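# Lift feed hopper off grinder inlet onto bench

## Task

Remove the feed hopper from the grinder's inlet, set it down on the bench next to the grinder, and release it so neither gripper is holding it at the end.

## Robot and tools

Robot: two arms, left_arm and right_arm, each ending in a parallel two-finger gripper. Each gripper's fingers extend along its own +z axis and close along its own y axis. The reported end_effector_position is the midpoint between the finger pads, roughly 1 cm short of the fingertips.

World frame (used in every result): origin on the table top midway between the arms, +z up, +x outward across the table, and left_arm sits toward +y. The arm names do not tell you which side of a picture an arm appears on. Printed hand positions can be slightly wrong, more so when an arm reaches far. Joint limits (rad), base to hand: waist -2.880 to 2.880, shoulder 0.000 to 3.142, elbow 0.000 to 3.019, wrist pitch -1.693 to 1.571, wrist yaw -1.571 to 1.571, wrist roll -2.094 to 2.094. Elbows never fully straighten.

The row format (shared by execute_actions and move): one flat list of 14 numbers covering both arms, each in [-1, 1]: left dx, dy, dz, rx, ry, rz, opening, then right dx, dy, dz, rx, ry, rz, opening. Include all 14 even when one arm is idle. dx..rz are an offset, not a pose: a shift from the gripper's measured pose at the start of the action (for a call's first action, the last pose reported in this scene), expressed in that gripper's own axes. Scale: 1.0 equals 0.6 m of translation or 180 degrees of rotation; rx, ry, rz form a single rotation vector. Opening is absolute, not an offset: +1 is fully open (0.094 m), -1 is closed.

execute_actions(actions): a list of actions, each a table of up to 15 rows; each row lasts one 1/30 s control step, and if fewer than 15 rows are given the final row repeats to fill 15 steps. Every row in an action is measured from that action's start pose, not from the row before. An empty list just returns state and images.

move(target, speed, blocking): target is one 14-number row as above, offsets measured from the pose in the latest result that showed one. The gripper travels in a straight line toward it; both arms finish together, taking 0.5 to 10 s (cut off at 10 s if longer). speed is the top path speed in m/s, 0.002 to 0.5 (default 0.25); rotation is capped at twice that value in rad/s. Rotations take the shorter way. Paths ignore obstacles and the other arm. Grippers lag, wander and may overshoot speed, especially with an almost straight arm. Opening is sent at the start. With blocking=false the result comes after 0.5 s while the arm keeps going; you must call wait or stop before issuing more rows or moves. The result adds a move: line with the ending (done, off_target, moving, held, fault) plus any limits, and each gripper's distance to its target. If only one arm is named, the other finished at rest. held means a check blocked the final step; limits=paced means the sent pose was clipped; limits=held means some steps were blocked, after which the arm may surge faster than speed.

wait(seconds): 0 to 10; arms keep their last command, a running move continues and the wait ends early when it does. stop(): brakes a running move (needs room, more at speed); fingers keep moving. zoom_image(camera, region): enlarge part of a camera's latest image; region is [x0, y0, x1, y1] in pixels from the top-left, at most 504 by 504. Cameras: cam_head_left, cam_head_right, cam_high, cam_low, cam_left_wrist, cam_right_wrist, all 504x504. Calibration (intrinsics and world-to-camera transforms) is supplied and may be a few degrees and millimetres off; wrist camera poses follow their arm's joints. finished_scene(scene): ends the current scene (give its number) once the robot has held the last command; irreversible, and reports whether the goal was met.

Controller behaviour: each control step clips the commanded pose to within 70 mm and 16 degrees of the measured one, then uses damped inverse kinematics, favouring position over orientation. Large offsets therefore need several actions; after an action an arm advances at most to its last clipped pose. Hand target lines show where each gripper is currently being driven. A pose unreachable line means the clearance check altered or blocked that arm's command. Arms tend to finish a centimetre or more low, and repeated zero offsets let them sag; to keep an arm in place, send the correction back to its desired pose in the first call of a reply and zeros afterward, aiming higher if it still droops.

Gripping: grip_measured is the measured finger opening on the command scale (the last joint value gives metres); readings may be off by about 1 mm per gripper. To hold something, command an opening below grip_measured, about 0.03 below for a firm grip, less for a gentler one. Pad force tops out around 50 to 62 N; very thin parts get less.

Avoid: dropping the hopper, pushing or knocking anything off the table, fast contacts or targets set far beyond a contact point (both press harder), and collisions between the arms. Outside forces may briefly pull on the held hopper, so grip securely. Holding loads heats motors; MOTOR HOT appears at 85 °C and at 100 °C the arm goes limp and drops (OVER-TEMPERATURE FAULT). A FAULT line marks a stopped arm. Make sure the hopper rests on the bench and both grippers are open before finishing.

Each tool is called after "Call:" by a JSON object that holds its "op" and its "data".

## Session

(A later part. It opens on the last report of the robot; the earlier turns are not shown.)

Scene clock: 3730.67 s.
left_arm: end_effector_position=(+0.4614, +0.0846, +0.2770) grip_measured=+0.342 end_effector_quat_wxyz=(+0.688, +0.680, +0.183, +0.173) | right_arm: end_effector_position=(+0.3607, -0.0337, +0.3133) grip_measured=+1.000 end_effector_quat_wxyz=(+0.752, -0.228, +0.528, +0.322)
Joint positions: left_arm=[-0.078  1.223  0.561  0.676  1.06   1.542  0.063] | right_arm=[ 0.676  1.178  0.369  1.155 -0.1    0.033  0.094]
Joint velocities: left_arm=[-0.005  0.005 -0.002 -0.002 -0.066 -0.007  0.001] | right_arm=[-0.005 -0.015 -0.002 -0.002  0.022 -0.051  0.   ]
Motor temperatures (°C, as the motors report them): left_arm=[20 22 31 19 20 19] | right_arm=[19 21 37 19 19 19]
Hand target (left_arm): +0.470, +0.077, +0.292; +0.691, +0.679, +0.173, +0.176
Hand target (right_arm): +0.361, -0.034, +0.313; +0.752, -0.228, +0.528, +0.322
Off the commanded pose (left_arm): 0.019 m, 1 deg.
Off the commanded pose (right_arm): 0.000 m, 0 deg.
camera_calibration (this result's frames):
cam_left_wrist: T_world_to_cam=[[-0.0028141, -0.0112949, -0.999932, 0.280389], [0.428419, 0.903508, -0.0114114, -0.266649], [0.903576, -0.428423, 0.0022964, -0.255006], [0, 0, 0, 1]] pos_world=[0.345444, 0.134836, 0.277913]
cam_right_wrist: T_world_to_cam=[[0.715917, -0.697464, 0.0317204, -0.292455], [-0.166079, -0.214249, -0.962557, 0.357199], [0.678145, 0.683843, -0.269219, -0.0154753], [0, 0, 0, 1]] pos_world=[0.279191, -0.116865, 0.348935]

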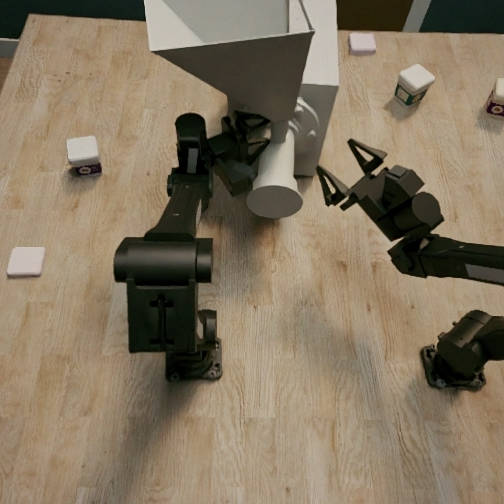

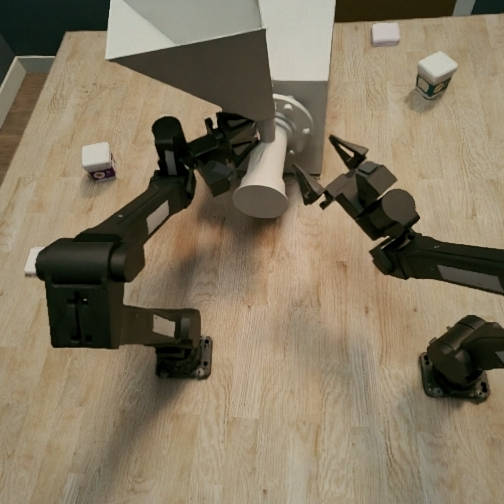

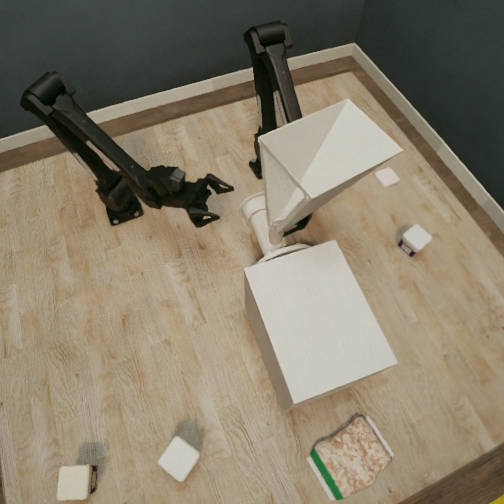

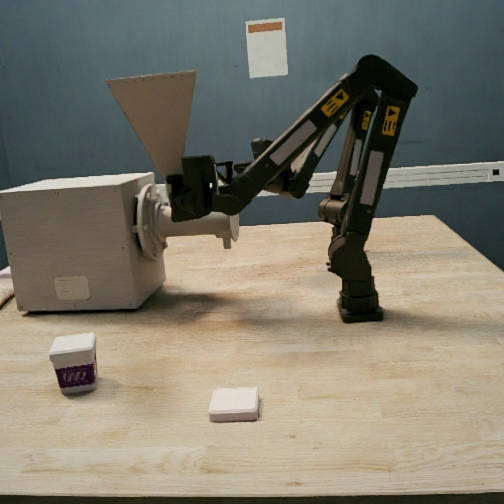

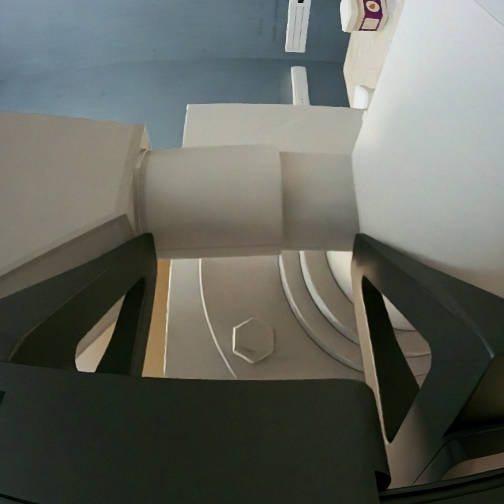

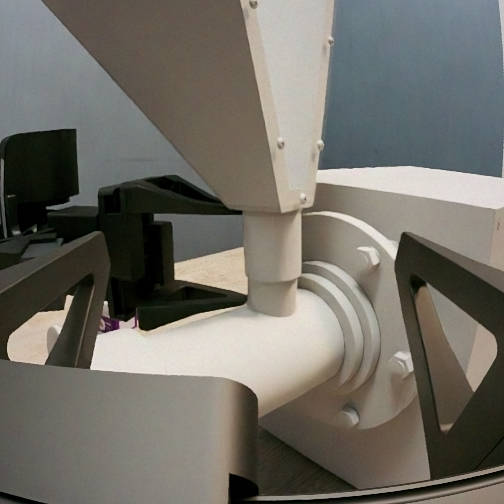

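Call:
{"op": "move", "data": {"target": [0.008,0.028,0.015,0,0,0.003,0.35, 0.0598,-0.070,0.1118,-0.129,0.108,0.0235,0.3], "speed": 0.1}}

Scene clock: 3813.00 s.
left_arm: end_effector_position=(+0.4611, +0.0853, +0.2768) grip_measured=+0.344 end_effector_quat_wxyz=(+0.684, +0.683, +0.190, +0.172) | right_arm: end_effector_position=(+0.4275, -0.0122, +0.2863) grip_measured=+0.302 end_effector_quat_wxyz=(+0.567, -0.401, +0.587, +0.416)
Joint positions: left_arm=[-0.078  1.21   0.563  0.638  1.052  1.555  0.063] | right_arm=[ 0.408  1.282  0.657  0.609 -0.792  0.023  0.061]
Joint velocities: left_arm=[-0.015 -0.005 -0.007  0.012  0.022 -0.007 -0.   ] | right_arm=[-0.005 -0.005  0.007 -0.007 -0.051  0.081 -0.001]
Motor temperatures (°C, as the motors report them): left_arm=[20 22 32 19 20 19] | right_arm=[19 21 37 19 19 19]
Hand target (left_arm): +0.469, +0.080, +0.294; +0.688, +0.681, +0.180, +0.176
Hand target (right_arm): +0.442, -0.011, +0.303; +0.580, -0.403, +0.577, +0.410
Off the commanded pose (left_arm): 0.020 m, 1 deg.
Off the commanded pose (right_arm): 0.023 m, 2 deg.
move: off_target (left_arm, right_arm)
camera_calibration (this result's frames):
cam_left_wrist: T_world_to_cam=[[-0.01444, -0.00461208, -0.999885, 0.28494], [0.421026, 0.90699, -0.0102639, -0.264325], [0.906934, -0.421126, -0.0111552, -0.252857], [0, 0, 0, 1]] pos_world=[0.344727, 0.13457, 0.279374]
cam_right_wrist: T_world_to_cam=[[0.942068, -0.335412, -0.00266275, -0.406843], [-0.199436, -0.553737, -0.808455, 0.312902], [0.269691, 0.762151, -0.588551, 0.18424], [0, 0, 0, 1]] pos_world=[0.39599, -0.103613, 0.360318]

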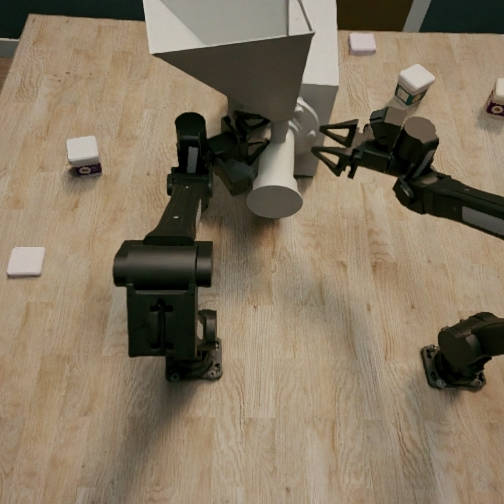

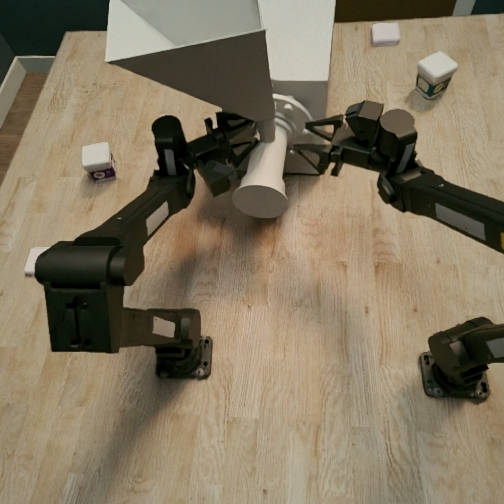

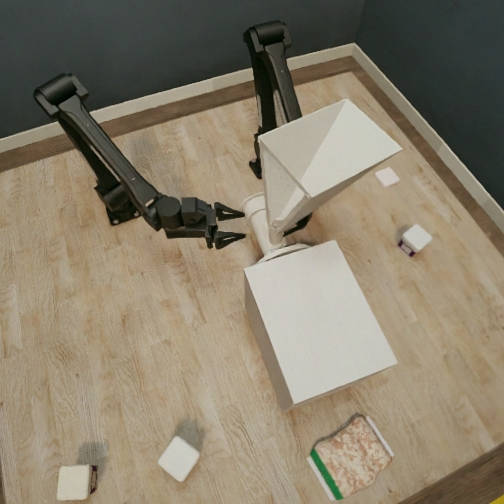

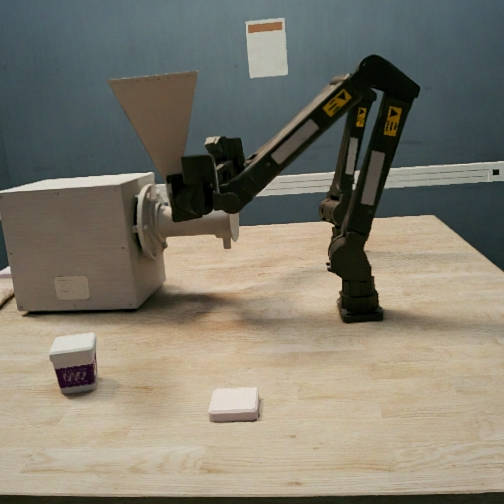

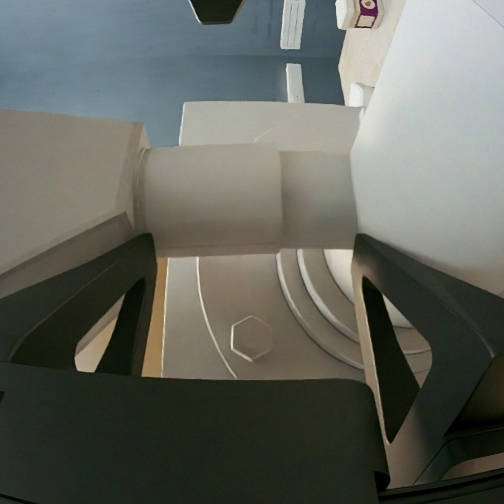

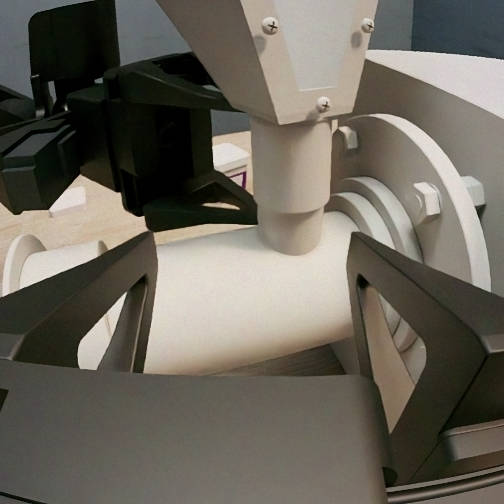

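Call:
{"op": "move", "data": {"target": [0.008,0.028,0.015,0,0,0.003,0.35, -0.0342,-0.0535,0.0675,0,0,0,0.3], "speed": 0.06}}

Scene clock: 3833.20 s.
left_arm: end_effector_position=(+0.4613, +0.0860, +0.2767) grip_measured=+0.346 end_effector_quat_wxyz=(+0.681, +0.685, +0.199, +0.169) | right_arm: end_effector_position=(+0.4630, +0.0041, +0.2888) grip_measured=+0.302 end_effector_quat_wxyz=(+0.560, -0.397, +0.598, +0.414)
Joint positions: left_arm=[-0.078  1.198  0.566  0.6    1.043  1.56   0.063] | right_arm=[ 0.41   1.371  0.764  0.564 -0.782  0.021  0.061]
Joint velocities: left_arm=[ 0.005 -0.005 -0.022 -0.002 -0.066 -0.037  0.   ] | right_arm=[-0.005  0.005  0.007 -0.002 -0.007 -0.007 -0.001]
Motor temperatures (°C, as the motors report them): left_arm=[20 22 32 19 20 19] | right_arm=[19 21 40 19 19 19]
Hand target (left_arm): +0.469, +0.080, +0.294; +0.684, +0.684, +0.186, +0.176
Hand target (right_arm): +0.471, +0.014, +0.305; +0.567, -0.401, +0.587, +0.416
Off the commanded pose (left_arm): 0.020 m, 2 deg.
Off the commanded pose (right_arm): 0.022 m, 2 deg.
move: off_target (left_arm, right_arm)
camera_calibration (this result's frames):
cam_left_wrist: T_world_to_cam=[[-0.033376, -0.00214106, -0.999441, 0.293214], [0.412854, 0.910661, -0.015738, -0.260128], [0.910185, -0.413149, -0.0295103, -0.249837], [0, 0, 0, 1]] pos_world=[0.344579, 0.134297, 0.281583]
cam_right_wrist: T_world_to_cam=[[0.938858, -0.343758, -0.019399, -0.428422], [-0.222154, -0.561765, -0.796911, 0.338259], [0.263047, 0.752496, -0.603785, 0.171232], [0, 0, 0, 1]] pos_world=[0.432331, -0.086103, 0.364639]

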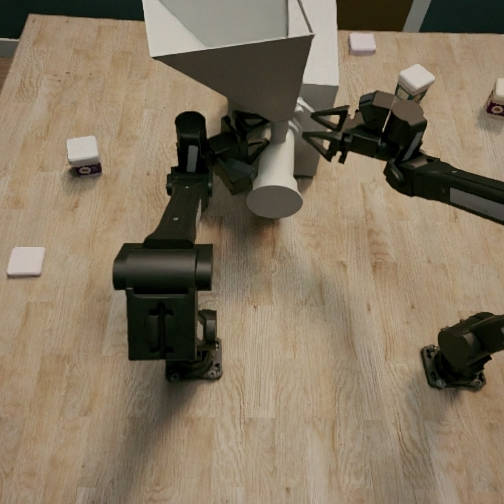

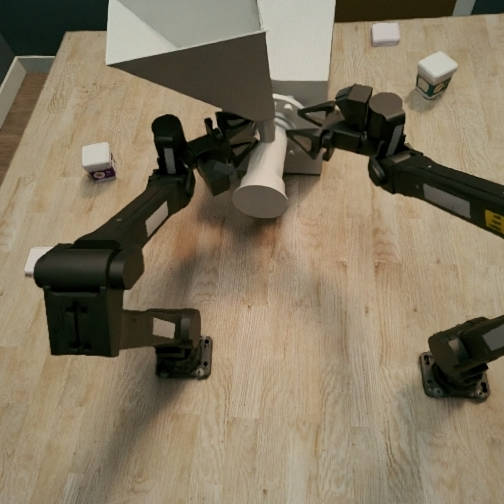

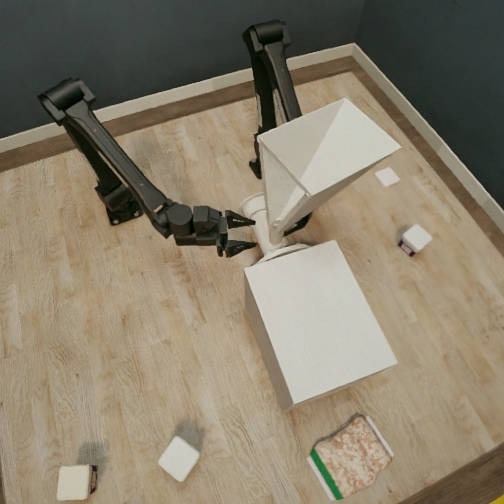

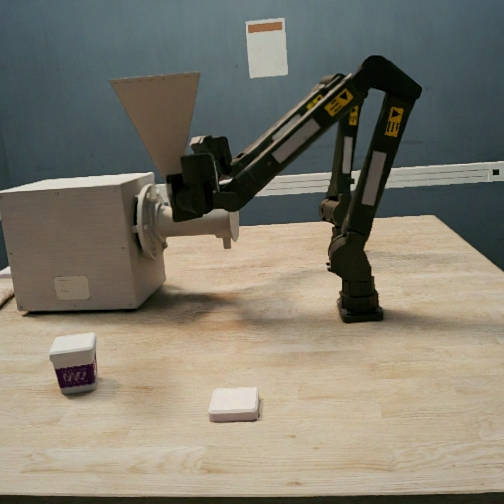

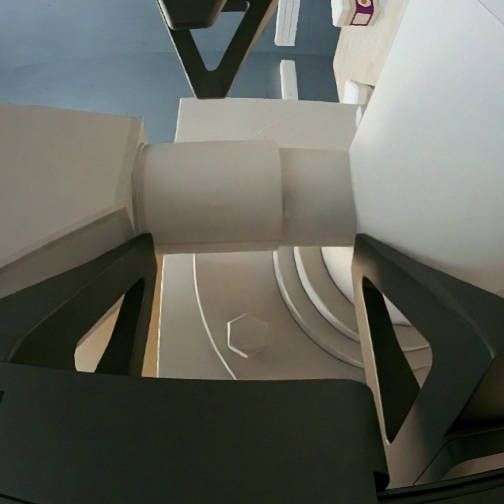

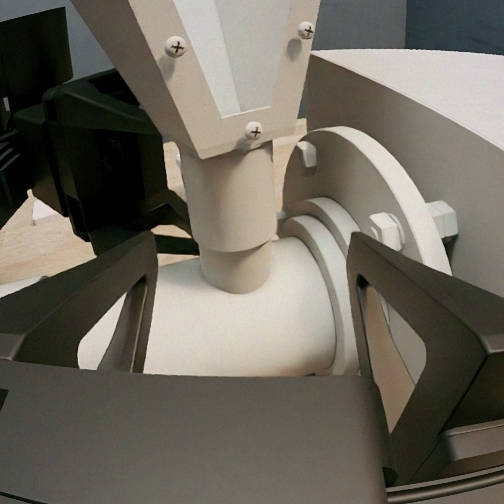

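Call:
{"op": "move", "data": {"target": [0.008,0.028,0.015,0,0,0.003,0.35, -0.024,0.013,0.113,0,0,0,0.3], "speed": 0.04}}

Scene clock: 3850.17 s.
left_arm: end_effector_position=(+0.4620, +0.0868, +0.2763) grip_measured=+0.347 end_effector_quat_wxyz=(+0.677, +0.686, +0.209, +0.165) | right_arm: end_effector_position=(+0.4706, +0.0586, +0.2855) grip_measured=+0.302 end_effector_quat_wxyz=(+0.552, -0.396, +0.608, +0.411)
Joint positions: left_arm=[-0.078  1.19   0.57   0.565  1.035  1.56   0.063] | right_arm=[ 0.518  1.45   0.851  0.532 -0.666  0.021  0.061]
Joint velocities: left_arm=[-0.015 -0.005  0.017 -0.007  0.022 -0.051 -0.   ] | right_arm=[-0.015 -0.005 -0.017 -0.012  0.037 -0.051  0.001]
Motor temperatures (°C, as the motors report them): left_arm=[20 22 32 19 19 19] | right_arm=[19 21 41 19 19 19]
Hand target (left_arm): +0.469, +0.081, +0.293; +0.680, +0.685, +0.195, +0.173
Hand target (right_arm): +0.479, +0.070, +0.302; +0.560, -0.397, +0.598, +0.413
Off the commanded pose (left_arm): 0.020 m, 2 deg.
Off the commanded pose (right_arm): 0.022 m, 1 deg.
move: off_target (left_arm, right_arm)
camera_calibration (this result's frames):
cam_left_wrist: T_world_to_cam=[[-0.0558411, -0.00212485, -0.998437, 0.303006], [0.404402, 0.914251, -0.0245633, -0.255099], [0.912875, -0.405142, -0.0501935, -0.246418], [0, 0, 0, 1]] pos_world=[0.345032, 0.134034, 0.283898]
cam_right_wrist: T_world_to_cam=[[0.935946, -0.350822, -0.030484, -0.411976], [-0.240482, -0.573527, -0.783094, 0.373319], [0.257243, 0.740264, -0.621156, 0.134559], [0, 0, 0, 1]] pos_world=[0.440749, -0.0300313, 0.363368]

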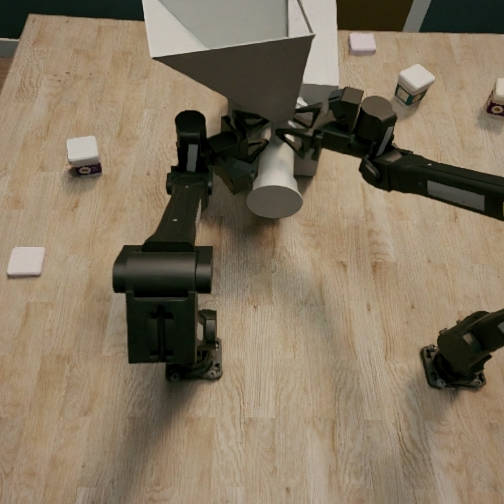

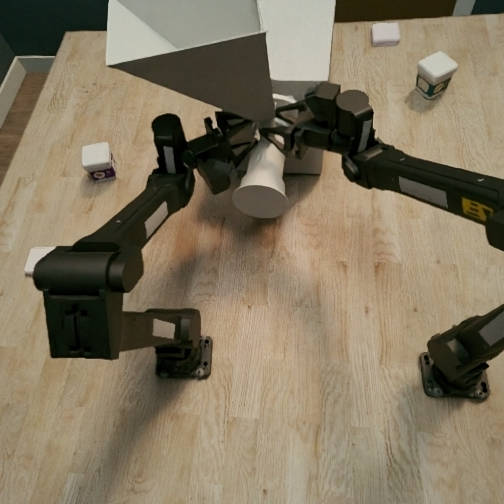

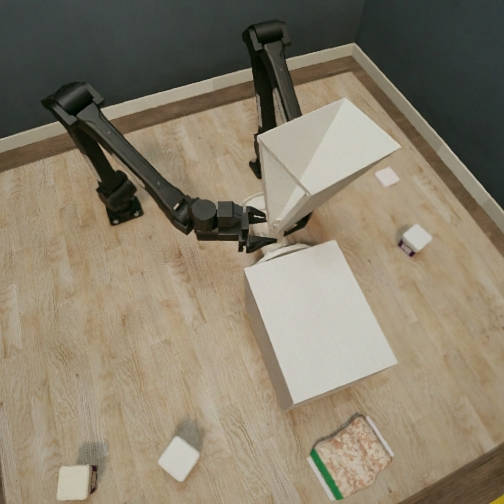

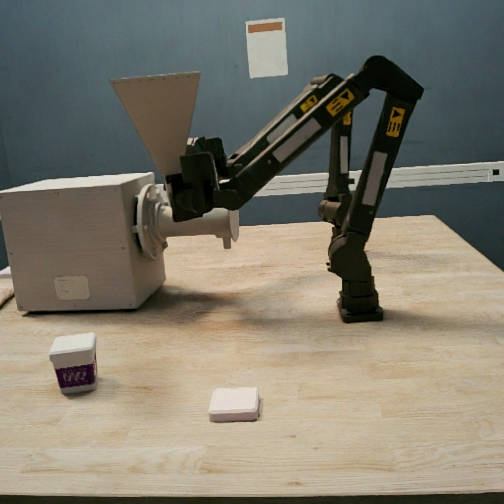

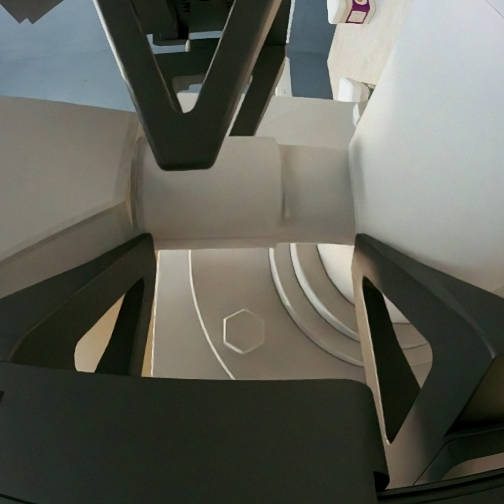

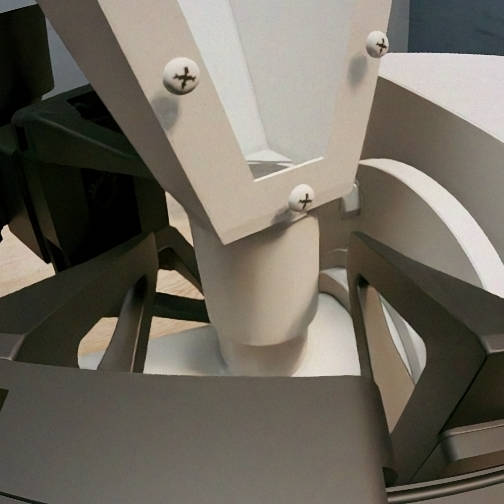

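Call:
{"op": "execute_actions", "data": {"actions": [[[0.008,0.028,0.015,0,0,0.003,0.35, -0.029,-0.005,0.010,0,0,0,-0.1]],[[0.008,0.028,0.015,-0.005,0,0.003,0.35, -0.029,-0.005,0.010,0,0,0,-0.26]],[[0.008,0.028,0.015,-0.005,0,0.003,0.35, -0.029,-0.005,0.010,0,0,0,-0.26]]]}}

Scene clock: 3861.03 s.
left_arm: end_effector_position=(+0.4673, +0.0896, +0.2755) grip_measured=+0.347 end_effector_quat_wxyz=(+0.672, +0.684, +0.232, +0.164) | right_arm: end_effector_position=(+0.4713, +0.0571, +0.2786) grip_measured=-0.208 end_effector_quat_wxyz=(+0.531, -0.397, +0.632, +0.401)
Joint positions: left_arm=[-0.079  1.185  0.577  0.53   1.001  1.55   0.063] | right_arm=[ 0.518  1.435  0.865  0.427 -0.654 -0.001  0.037]
Joint velocities: left_arm=[ 0.005 -0.005 -0.012 -0.002  0.007 -0.022 -0.   ] | right_arm=[ 0.005 -0.005 -0.007  0.012  0.051 -0.007  0.   ]
Motor temperatures (°C, as the motors report them): left_arm=[20 22 32 19 19 19] | right_arm=[19 22 41 19 19 19]
Hand target (left_arm): +0.475, +0.084, +0.292; +0.678, +0.681, +0.222, +0.167
Hand target (right_arm): +0.478, +0.062, +0.295; +0.536, -0.394, +0.627, +0.404
Off the commanded pose (left_arm): 0.019 m, 1 deg.
Off the commanded pose (right_arm): 0.019 m, 1 deg.
camera_calibration (this result's frames):
cam_left_wrist: T_world_to_cam=[[-0.0879558, -0.00783913, -0.996094, 0.317346], [0.372867, 0.927013, -0.0402199, -0.24193], [0.923706, -0.374948, -0.0786132, -0.250059], [0, 0, 0, 1]] pos_world=[0.349101, 0.133001, 0.286718]
cam_right_wrist: T_world_to_cam=[[0.9304, -0.362517, -0.0541872, -0.403488], [-0.280212, -0.608147, -0.742723, 0.376709], [0.236296, 0.706214, -0.667402, 0.155944], [0, 0, 0, 1]] pos_world=[0.444115, -0.0273072, 0.362004]

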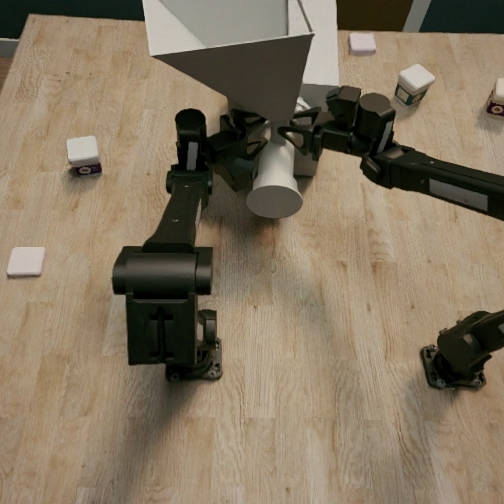

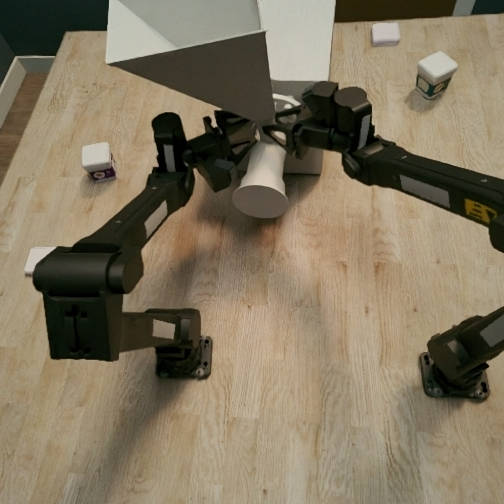

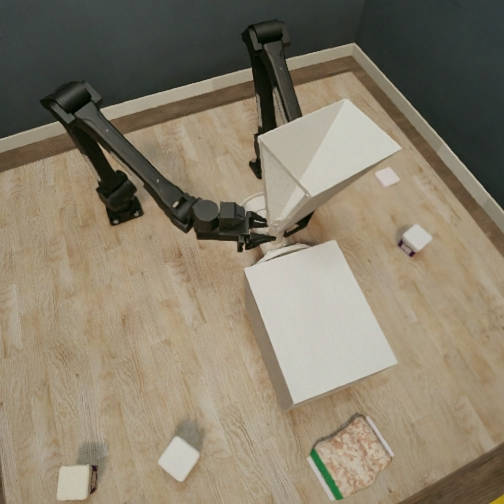

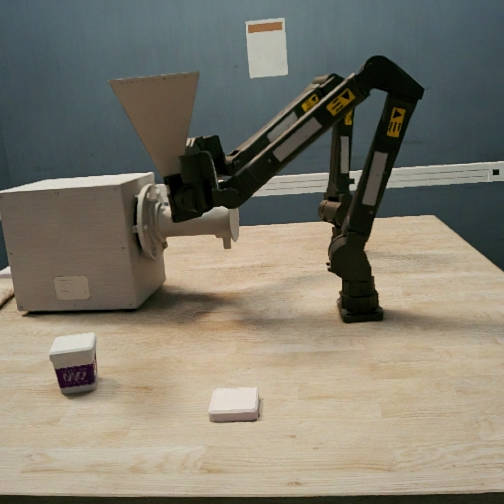

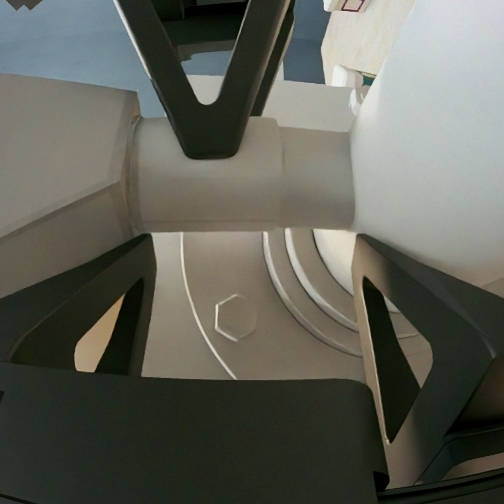

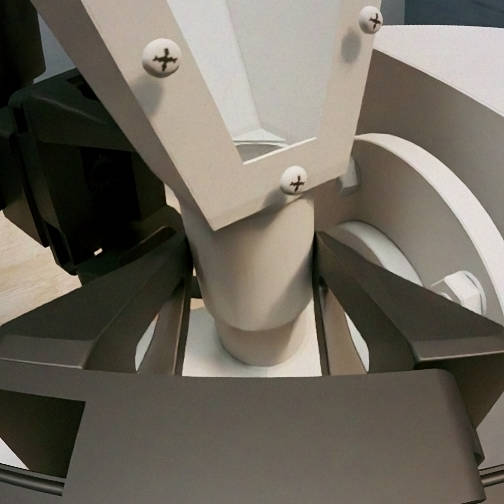

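Call:
{"op": "execute_actions", "data": {"actions": [[[-0.008,0.03,0.012,-0.005,0,0,0.5, -0.055,0,0.008,0.008,0,0,-0.26]],[[-0.008,0.03,0.012,-0.005,0,0,0.65, -0.055,0,0.008,0.008,0,0,-0.26]]]}}

Scene clock: 3870.73 s.
left_arm: end_effector_position=(+0.4718, +0.0943, +0.2782) grip_measured=+0.646 end_effector_quat_wxyz=(+0.668, +0.676, +0.258, +0.173) | right_arm: end_effector_position=(+0.4708, +0.0572, +0.2799) grip_measured=-0.210 end_effector_quat_wxyz=(+0.511, -0.389, +0.669, +0.375)
Joint positions: left_arm=[-0.079  1.168  0.577  0.509  0.949  1.527  0.077] | right_arm=[ 0.537  1.395  0.893  0.264 -0.578 -0.025  0.037]
Joint velocities: left_arm=[-0.005 -0.015  0.002  0.007 -0.081 -0.051  0.001] | right_arm=[-0.005  0.005 -0.002 -0.012 -0.051  0.022  0.   ]
Motor temperatures (°C, as the motors report them): left_arm=[20 22 32 19 19 19] | right_arm=[19 22 41 19 19 19]
Hand target (left_arm): +0.470, +0.083, +0.295; +0.676, +0.675, +0.242, +0.170
Hand target (right_arm): +0.476, +0.064, +0.312; +0.526, -0.386, +0.655, +0.380
Off the commanded pose (left_arm): 0.021 m, 2 deg.
Off the commanded pose (right_arm): 0.033 m, 2 deg.
camera_calibration (this result's frames):
cam_left_wrist: T_world_to_cam=[[-0.109547, -0.0213203, -0.993753, 0.331323], [0.322786, 0.944822, -0.0558532, -0.221566], [0.940111, -0.326888, -0.0966208, -0.259505], [0, 0, 0, 1]] pos_world=[0.351778, 0.131576, 0.291804]
cam_right_wrist: T_world_to_cam=[[0.907293, -0.414036, -0.0734487, -0.383699], [-0.348533, -0.642731, -0.682219, 0.394766], [0.235255, 0.644571, -0.72745, 0.17776], [0, 0, 0, 1]] pos_world=[0.443897, -0.0197159, 0.370446]

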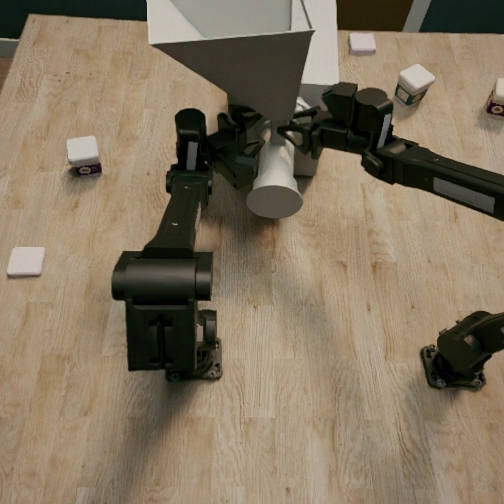

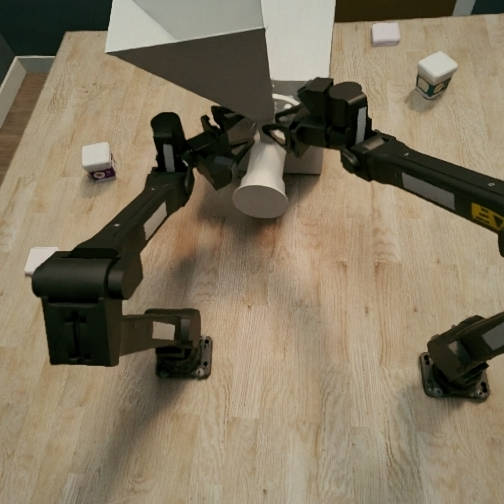

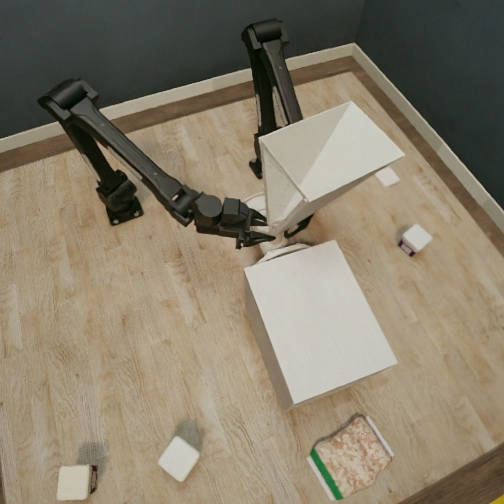

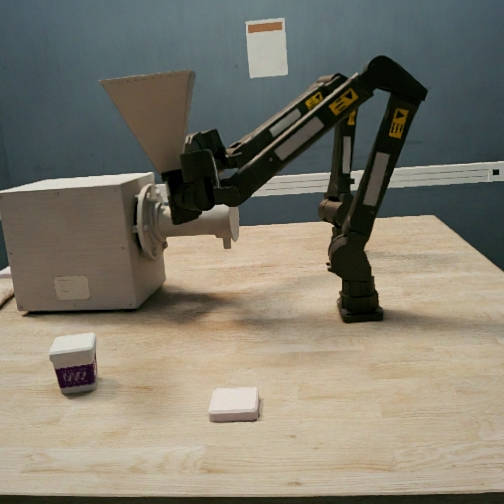

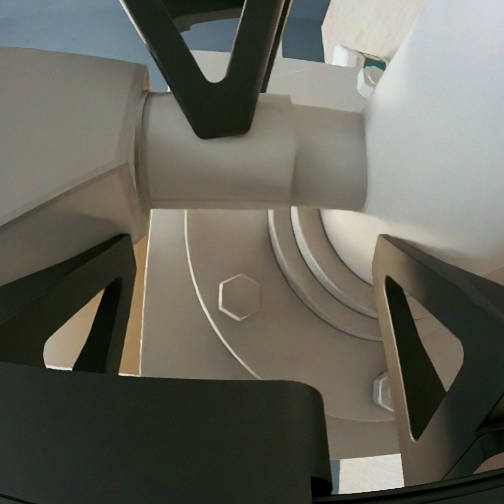

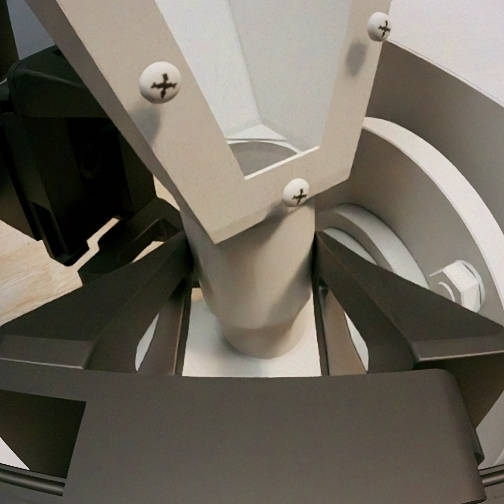

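Call:
{"op": "move", "data": {"target": [-0.0237,0.0233,0.0167,-0.015,-0.052,0.035,0.2, -0.03,0,0.008,0.008,0,0,-0.26], "speed": 0.02}}

Scene clock: 3897.77 s.
left_arm: end_effector_position=(+0.4575, +0.0827, +0.2752) grip_measured=+0.203 end_effector_quat_wxyz=(+0.687, +0.687, +0.190, +0.144) | right_arm: end_effector_position=(+0.4705, +0.0571, +0.2792) grip_measured=-0.210 end_effector_quat_wxyz=(+0.511, -0.389, +0.675, +0.363)
Joint positions: left_arm=[-0.076  1.213  0.572  0.607  1.095  1.539  0.057] | right_arm=[ 0.545  1.387  0.895  0.237 -0.551 -0.039  0.037]
Joint velocities: left_arm=[-0.015 -0.015  0.002  0.002 -0.037 -0.037 -0.   ] | right_arm=[-0.015  0.005 -0.012 -0.012  0.037 -0.022  0.   ]
Motor temperatures (°C, as the motors report them): left_arm=[20 22 31 19 19 19] | right_arm=[19 22 42 19 19 19]
Hand target (left_arm): +0.467, +0.079, +0.293; +0.691, +0.686, +0.161, +0.159
Hand target (right_arm): +0.475, +0.063, +0.296; +0.515, -0.382, +0.673, +0.367
Off the commanded pose (left_arm): 0.021 m, 4 deg.
Off the commanded pose (right_arm): 0.019 m, 1 deg.
move: off_target (left_arm, right_arm)
camera_calibration (this result's frames):
cam_left_wrist: T_world_to_cam=[[-0.0543033, -0.0121611, -0.99845, 0.301724], [0.456616, 0.888949, -0.0356617, -0.268302], [0.888005, -0.457845, -0.0427199, -0.230359], [0, 0, 0, 1]] pos_world=[0.343456, 0.136707, 0.281847]
cam_right_wrist: T_world_to_cam=[[0.900379, -0.430596, -0.0624814, -0.382393], [-0.35768, -0.650721, -0.669796, 0.395398], [0.247754, 0.625419, -0.739912, 0.176036], [0, 0, 0, 1]] pos_world=[0.442112, -0.017459, 0.371194]

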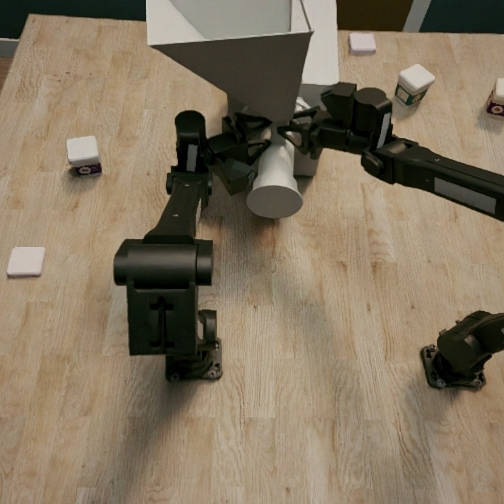

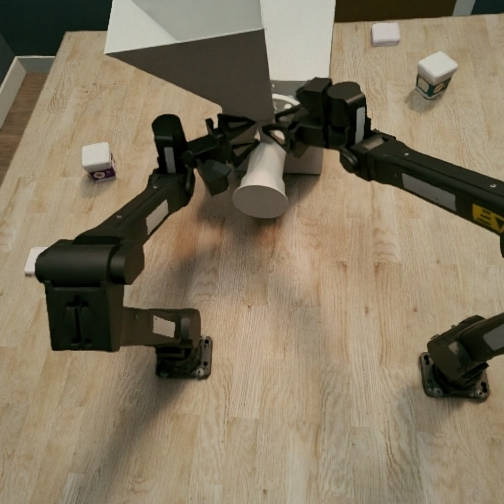

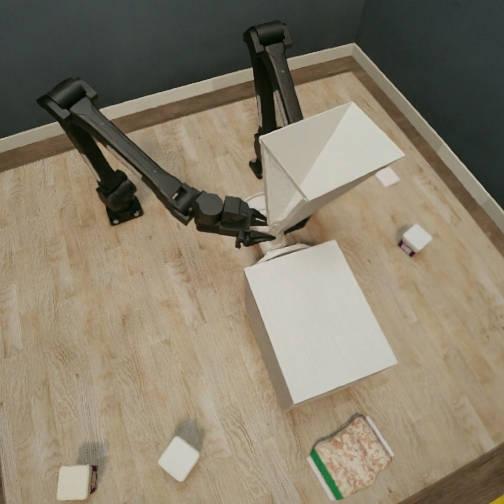

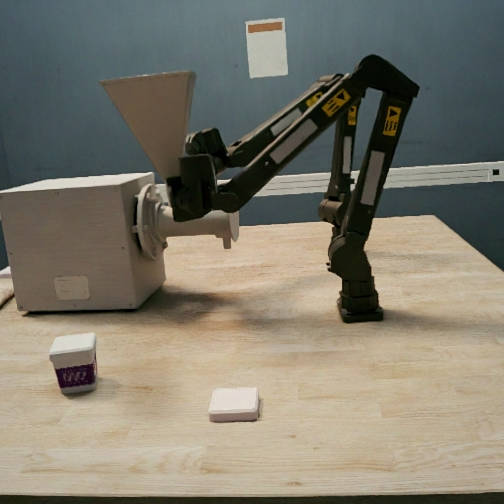

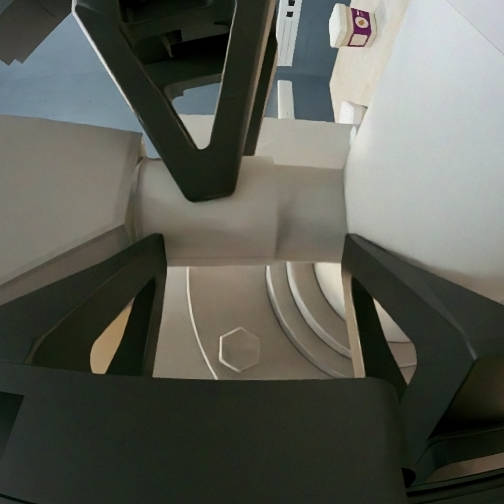

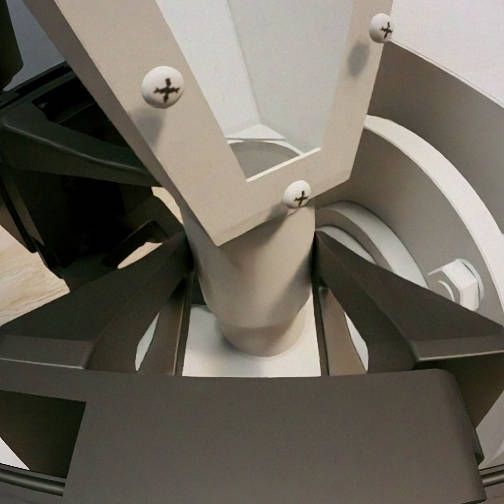

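Call:
{"op": "execute_actions", "data": {"actions": [[[0.004,0.03,0.045,-0.005,-0.005,0,0.36, -0.045,0,0.008,0.008,0,0,-0.26]],[[0.004,0.03,0.045,-0.005,-0.005,0,0.5, -0.06,0,0.008,0.008,0,0,-0.26]],[[0.004,0.03,0.045,-0.005,-0.005,0,0.64, -0.06,0,0.008,0.008,0,0,-0.26]]]}}

Scene clock: 3908.83 s.
left_arm: end_effector_position=(+0.4627, +0.0841, +0.2843) grip_measured=+0.631 end_effector_quat_wxyz=(+0.688, +0.677, +0.209, +0.155) | right_arm: end_effector_position=(+0.4706, +0.0581, +0.2949) grip_measured=-0.216 end_effector_quat_wxyz=(+0.483, -0.371, +0.721, +0.330)
Joint positions: left_arm=[-0.083  1.197  0.576  0.613  1.044  1.499  0.077] | right_arm=[ 0.574  1.342  0.968  0.019 -0.443 -0.034  0.037]
Joint velocities: left_arm=[-0.005  0.005  0.007 -0.012  0.022 -0.095 -0.001] | right_arm=[ 0.005 -0.005 -0.002 -0.017  0.095  0.022  0.   ]
Motor temperatures (°C, as the motors report them): left_arm=[20 21 32 19 20 19] | right_arm=[19 22 42 19 19 19]
Hand target (left_arm): +0.475, +0.062, +0.299; +0.695, +0.676, +0.196, +0.148
Hand target (right_arm): +0.479, +0.067, +0.321; +0.498, -0.371, +0.710, +0.333
Off the commanded pose (left_arm): 0.031 m, 2 deg.
Off the commanded pose (right_arm): 0.029 m, 2 deg.
camera_calibration (this result's frames):
cam_left_wrist: T_world_to_cam=[[-0.0614786, -0.0324931, -0.997579, 0.315922], [0.416147, 0.90762, -0.0552091, -0.248847], [0.907217, -0.418534, -0.0422773, -0.246286], [0, 0, 0, 1]] pos_world=[0.346414, 0.133045, 0.291007]
cam_right_wrist: T_world_to_cam=[[0.860448, -0.501965, -0.087521, -0.350737], [-0.451522, -0.671547, -0.587497, 0.427739], [0.236128, 0.545028, -0.80448, 0.21616], [0, 0, 0, 1]] pos_world=[0.443883, -0.00662417, 0.394495]

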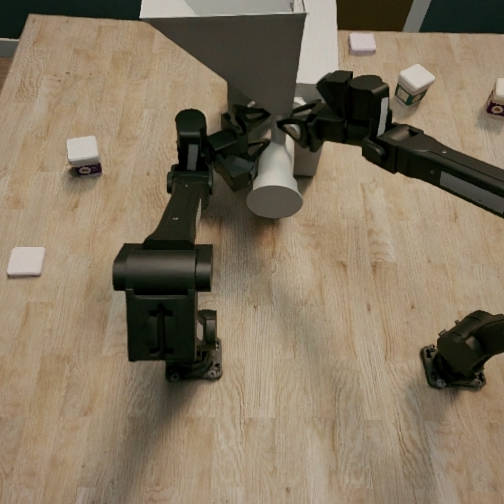

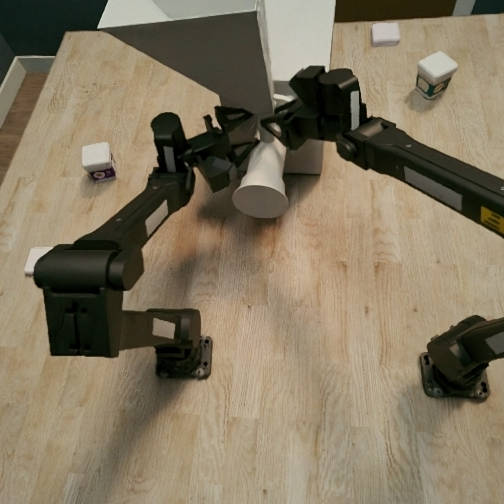

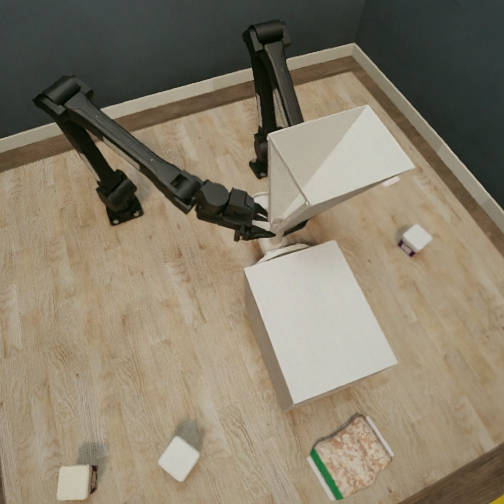

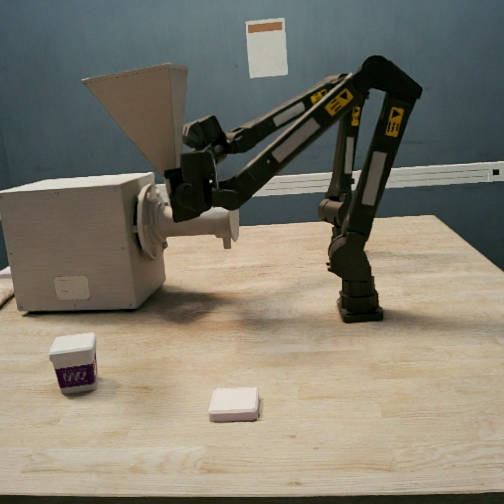

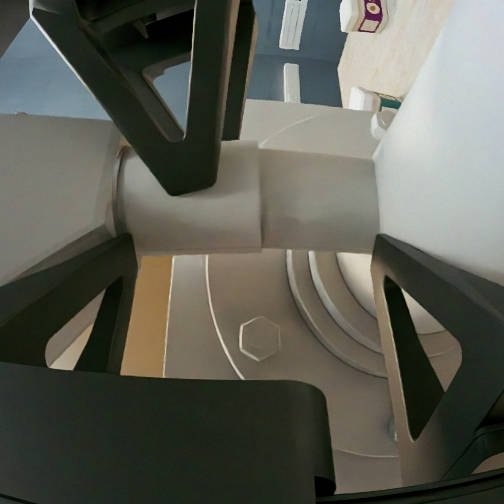

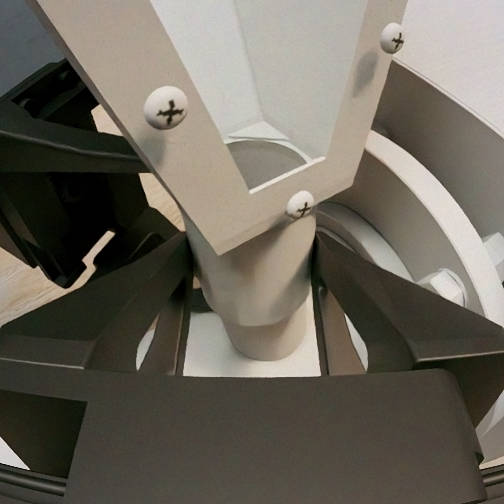

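Call:
{"op": "execute_actions", "data": {"actions": [[[0.002,0.03,0.045,-0.005,-0.005,0.005,0.72, -0.06,0,0.004,0,-0.01,0,-0.26]],[[0.002,0.03,0.045,-0.005,-0.005,0.005,0.8, -0.06,0,0.004,0,-0.01,0,-0.26]]]}}

Scene clock: 3919.63 s.
left_arm: end_effector_position=(+0.4774, +0.0951, +0.2832) grip_measured=+0.797 end_effector_quat_wxyz=(+0.682, +0.663, +0.252, +0.177) | right_arm: end_effector_position=(+0.4795, +0.0635, +0.3070) grip_measured=-0.235 end_effector_quat_wxyz=(+0.471, -0.347, +0.737, +0.339)
Joint positions: left_arm=[-0.076  1.201  0.577  0.614  0.955  1.471  0.084] | right_arm=[ 0.577  1.356  1.022 -0.033 -0.43   0.025  0.036]
Joint velocities: left_arm=[ 0.083  0.093  0.022 -0.012 -0.037 -0.066 -0.   ] | right_arm=[ 0.024  0.063  0.1   -0.012 -0.007 -0.007 -0.003]
Motor temperatures (°C, as the motors report them): left_arm=[21 21 32 19 20 19] | right_arm=[19 22 43 19 19 19]
Hand target (left_arm): +0.478, +0.065, +0.304; +0.694, +0.671, +0.203, +0.163
Hand target (right_arm): +0.482, +0.067, +0.333; +0.490, -0.359, +0.719, +0.338
Off the commanded pose (left_arm): 0.039 m, 6 deg.
Off the commanded pose (right_arm): 0.026 m, 3 deg.
camera_calibration (this result's frames):
cam_left_wrist: T_world_to_cam=[[-0.0836495, -0.0540227, -0.99503, 0.327928], [0.325623, 0.942233, -0.0785305, -0.21847], [0.941792, -0.330574, -0.0612262, -0.274495], [0, 0, 0, 1]] pos_world=[0.357087, 0.132825, 0.292336]
cam_right_wrist: T_world_to_cam=[[0.839201, -0.524732, -0.142819, -0.325968], [-0.502636, -0.648167, -0.572046, 0.460788], [0.2076, 0.551848, -0.807692, 0.235088], [0, 0, 0, 1]] pos_world=[0.456358, -0.00211133, 0.406916]

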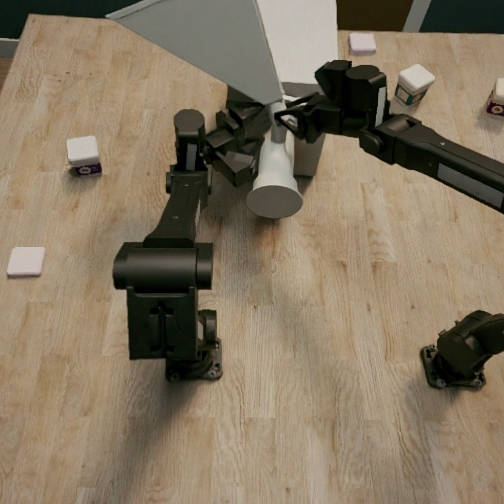

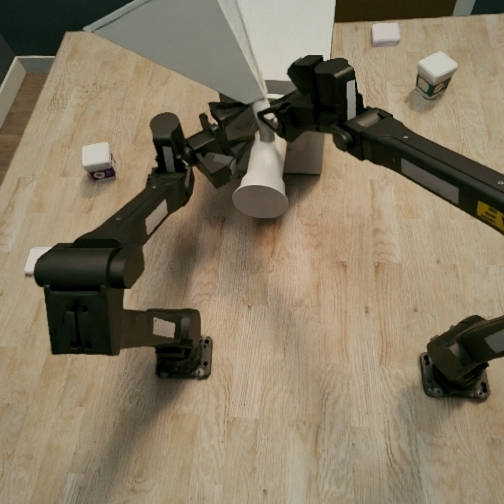

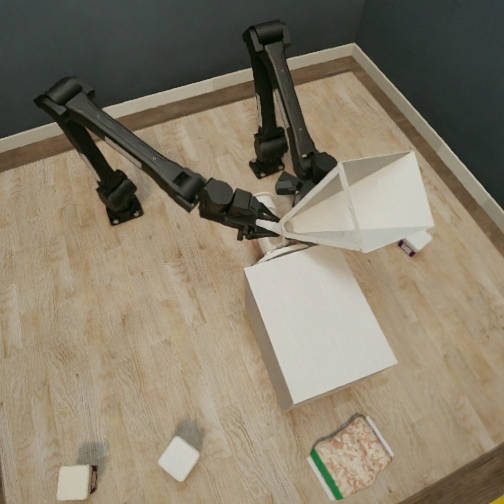

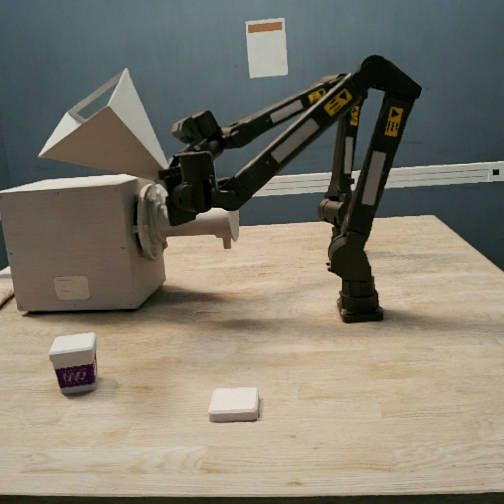

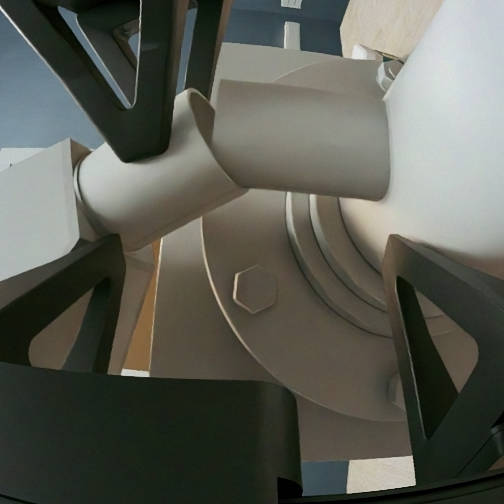

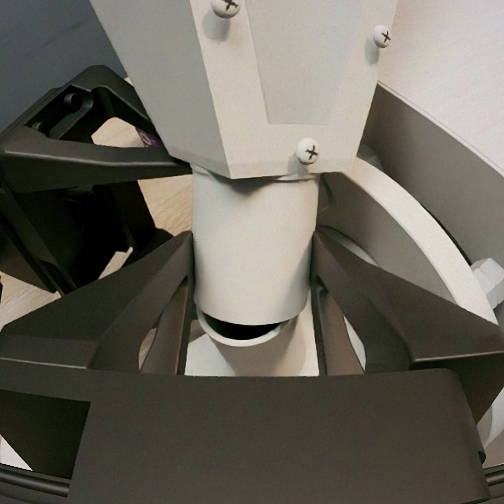

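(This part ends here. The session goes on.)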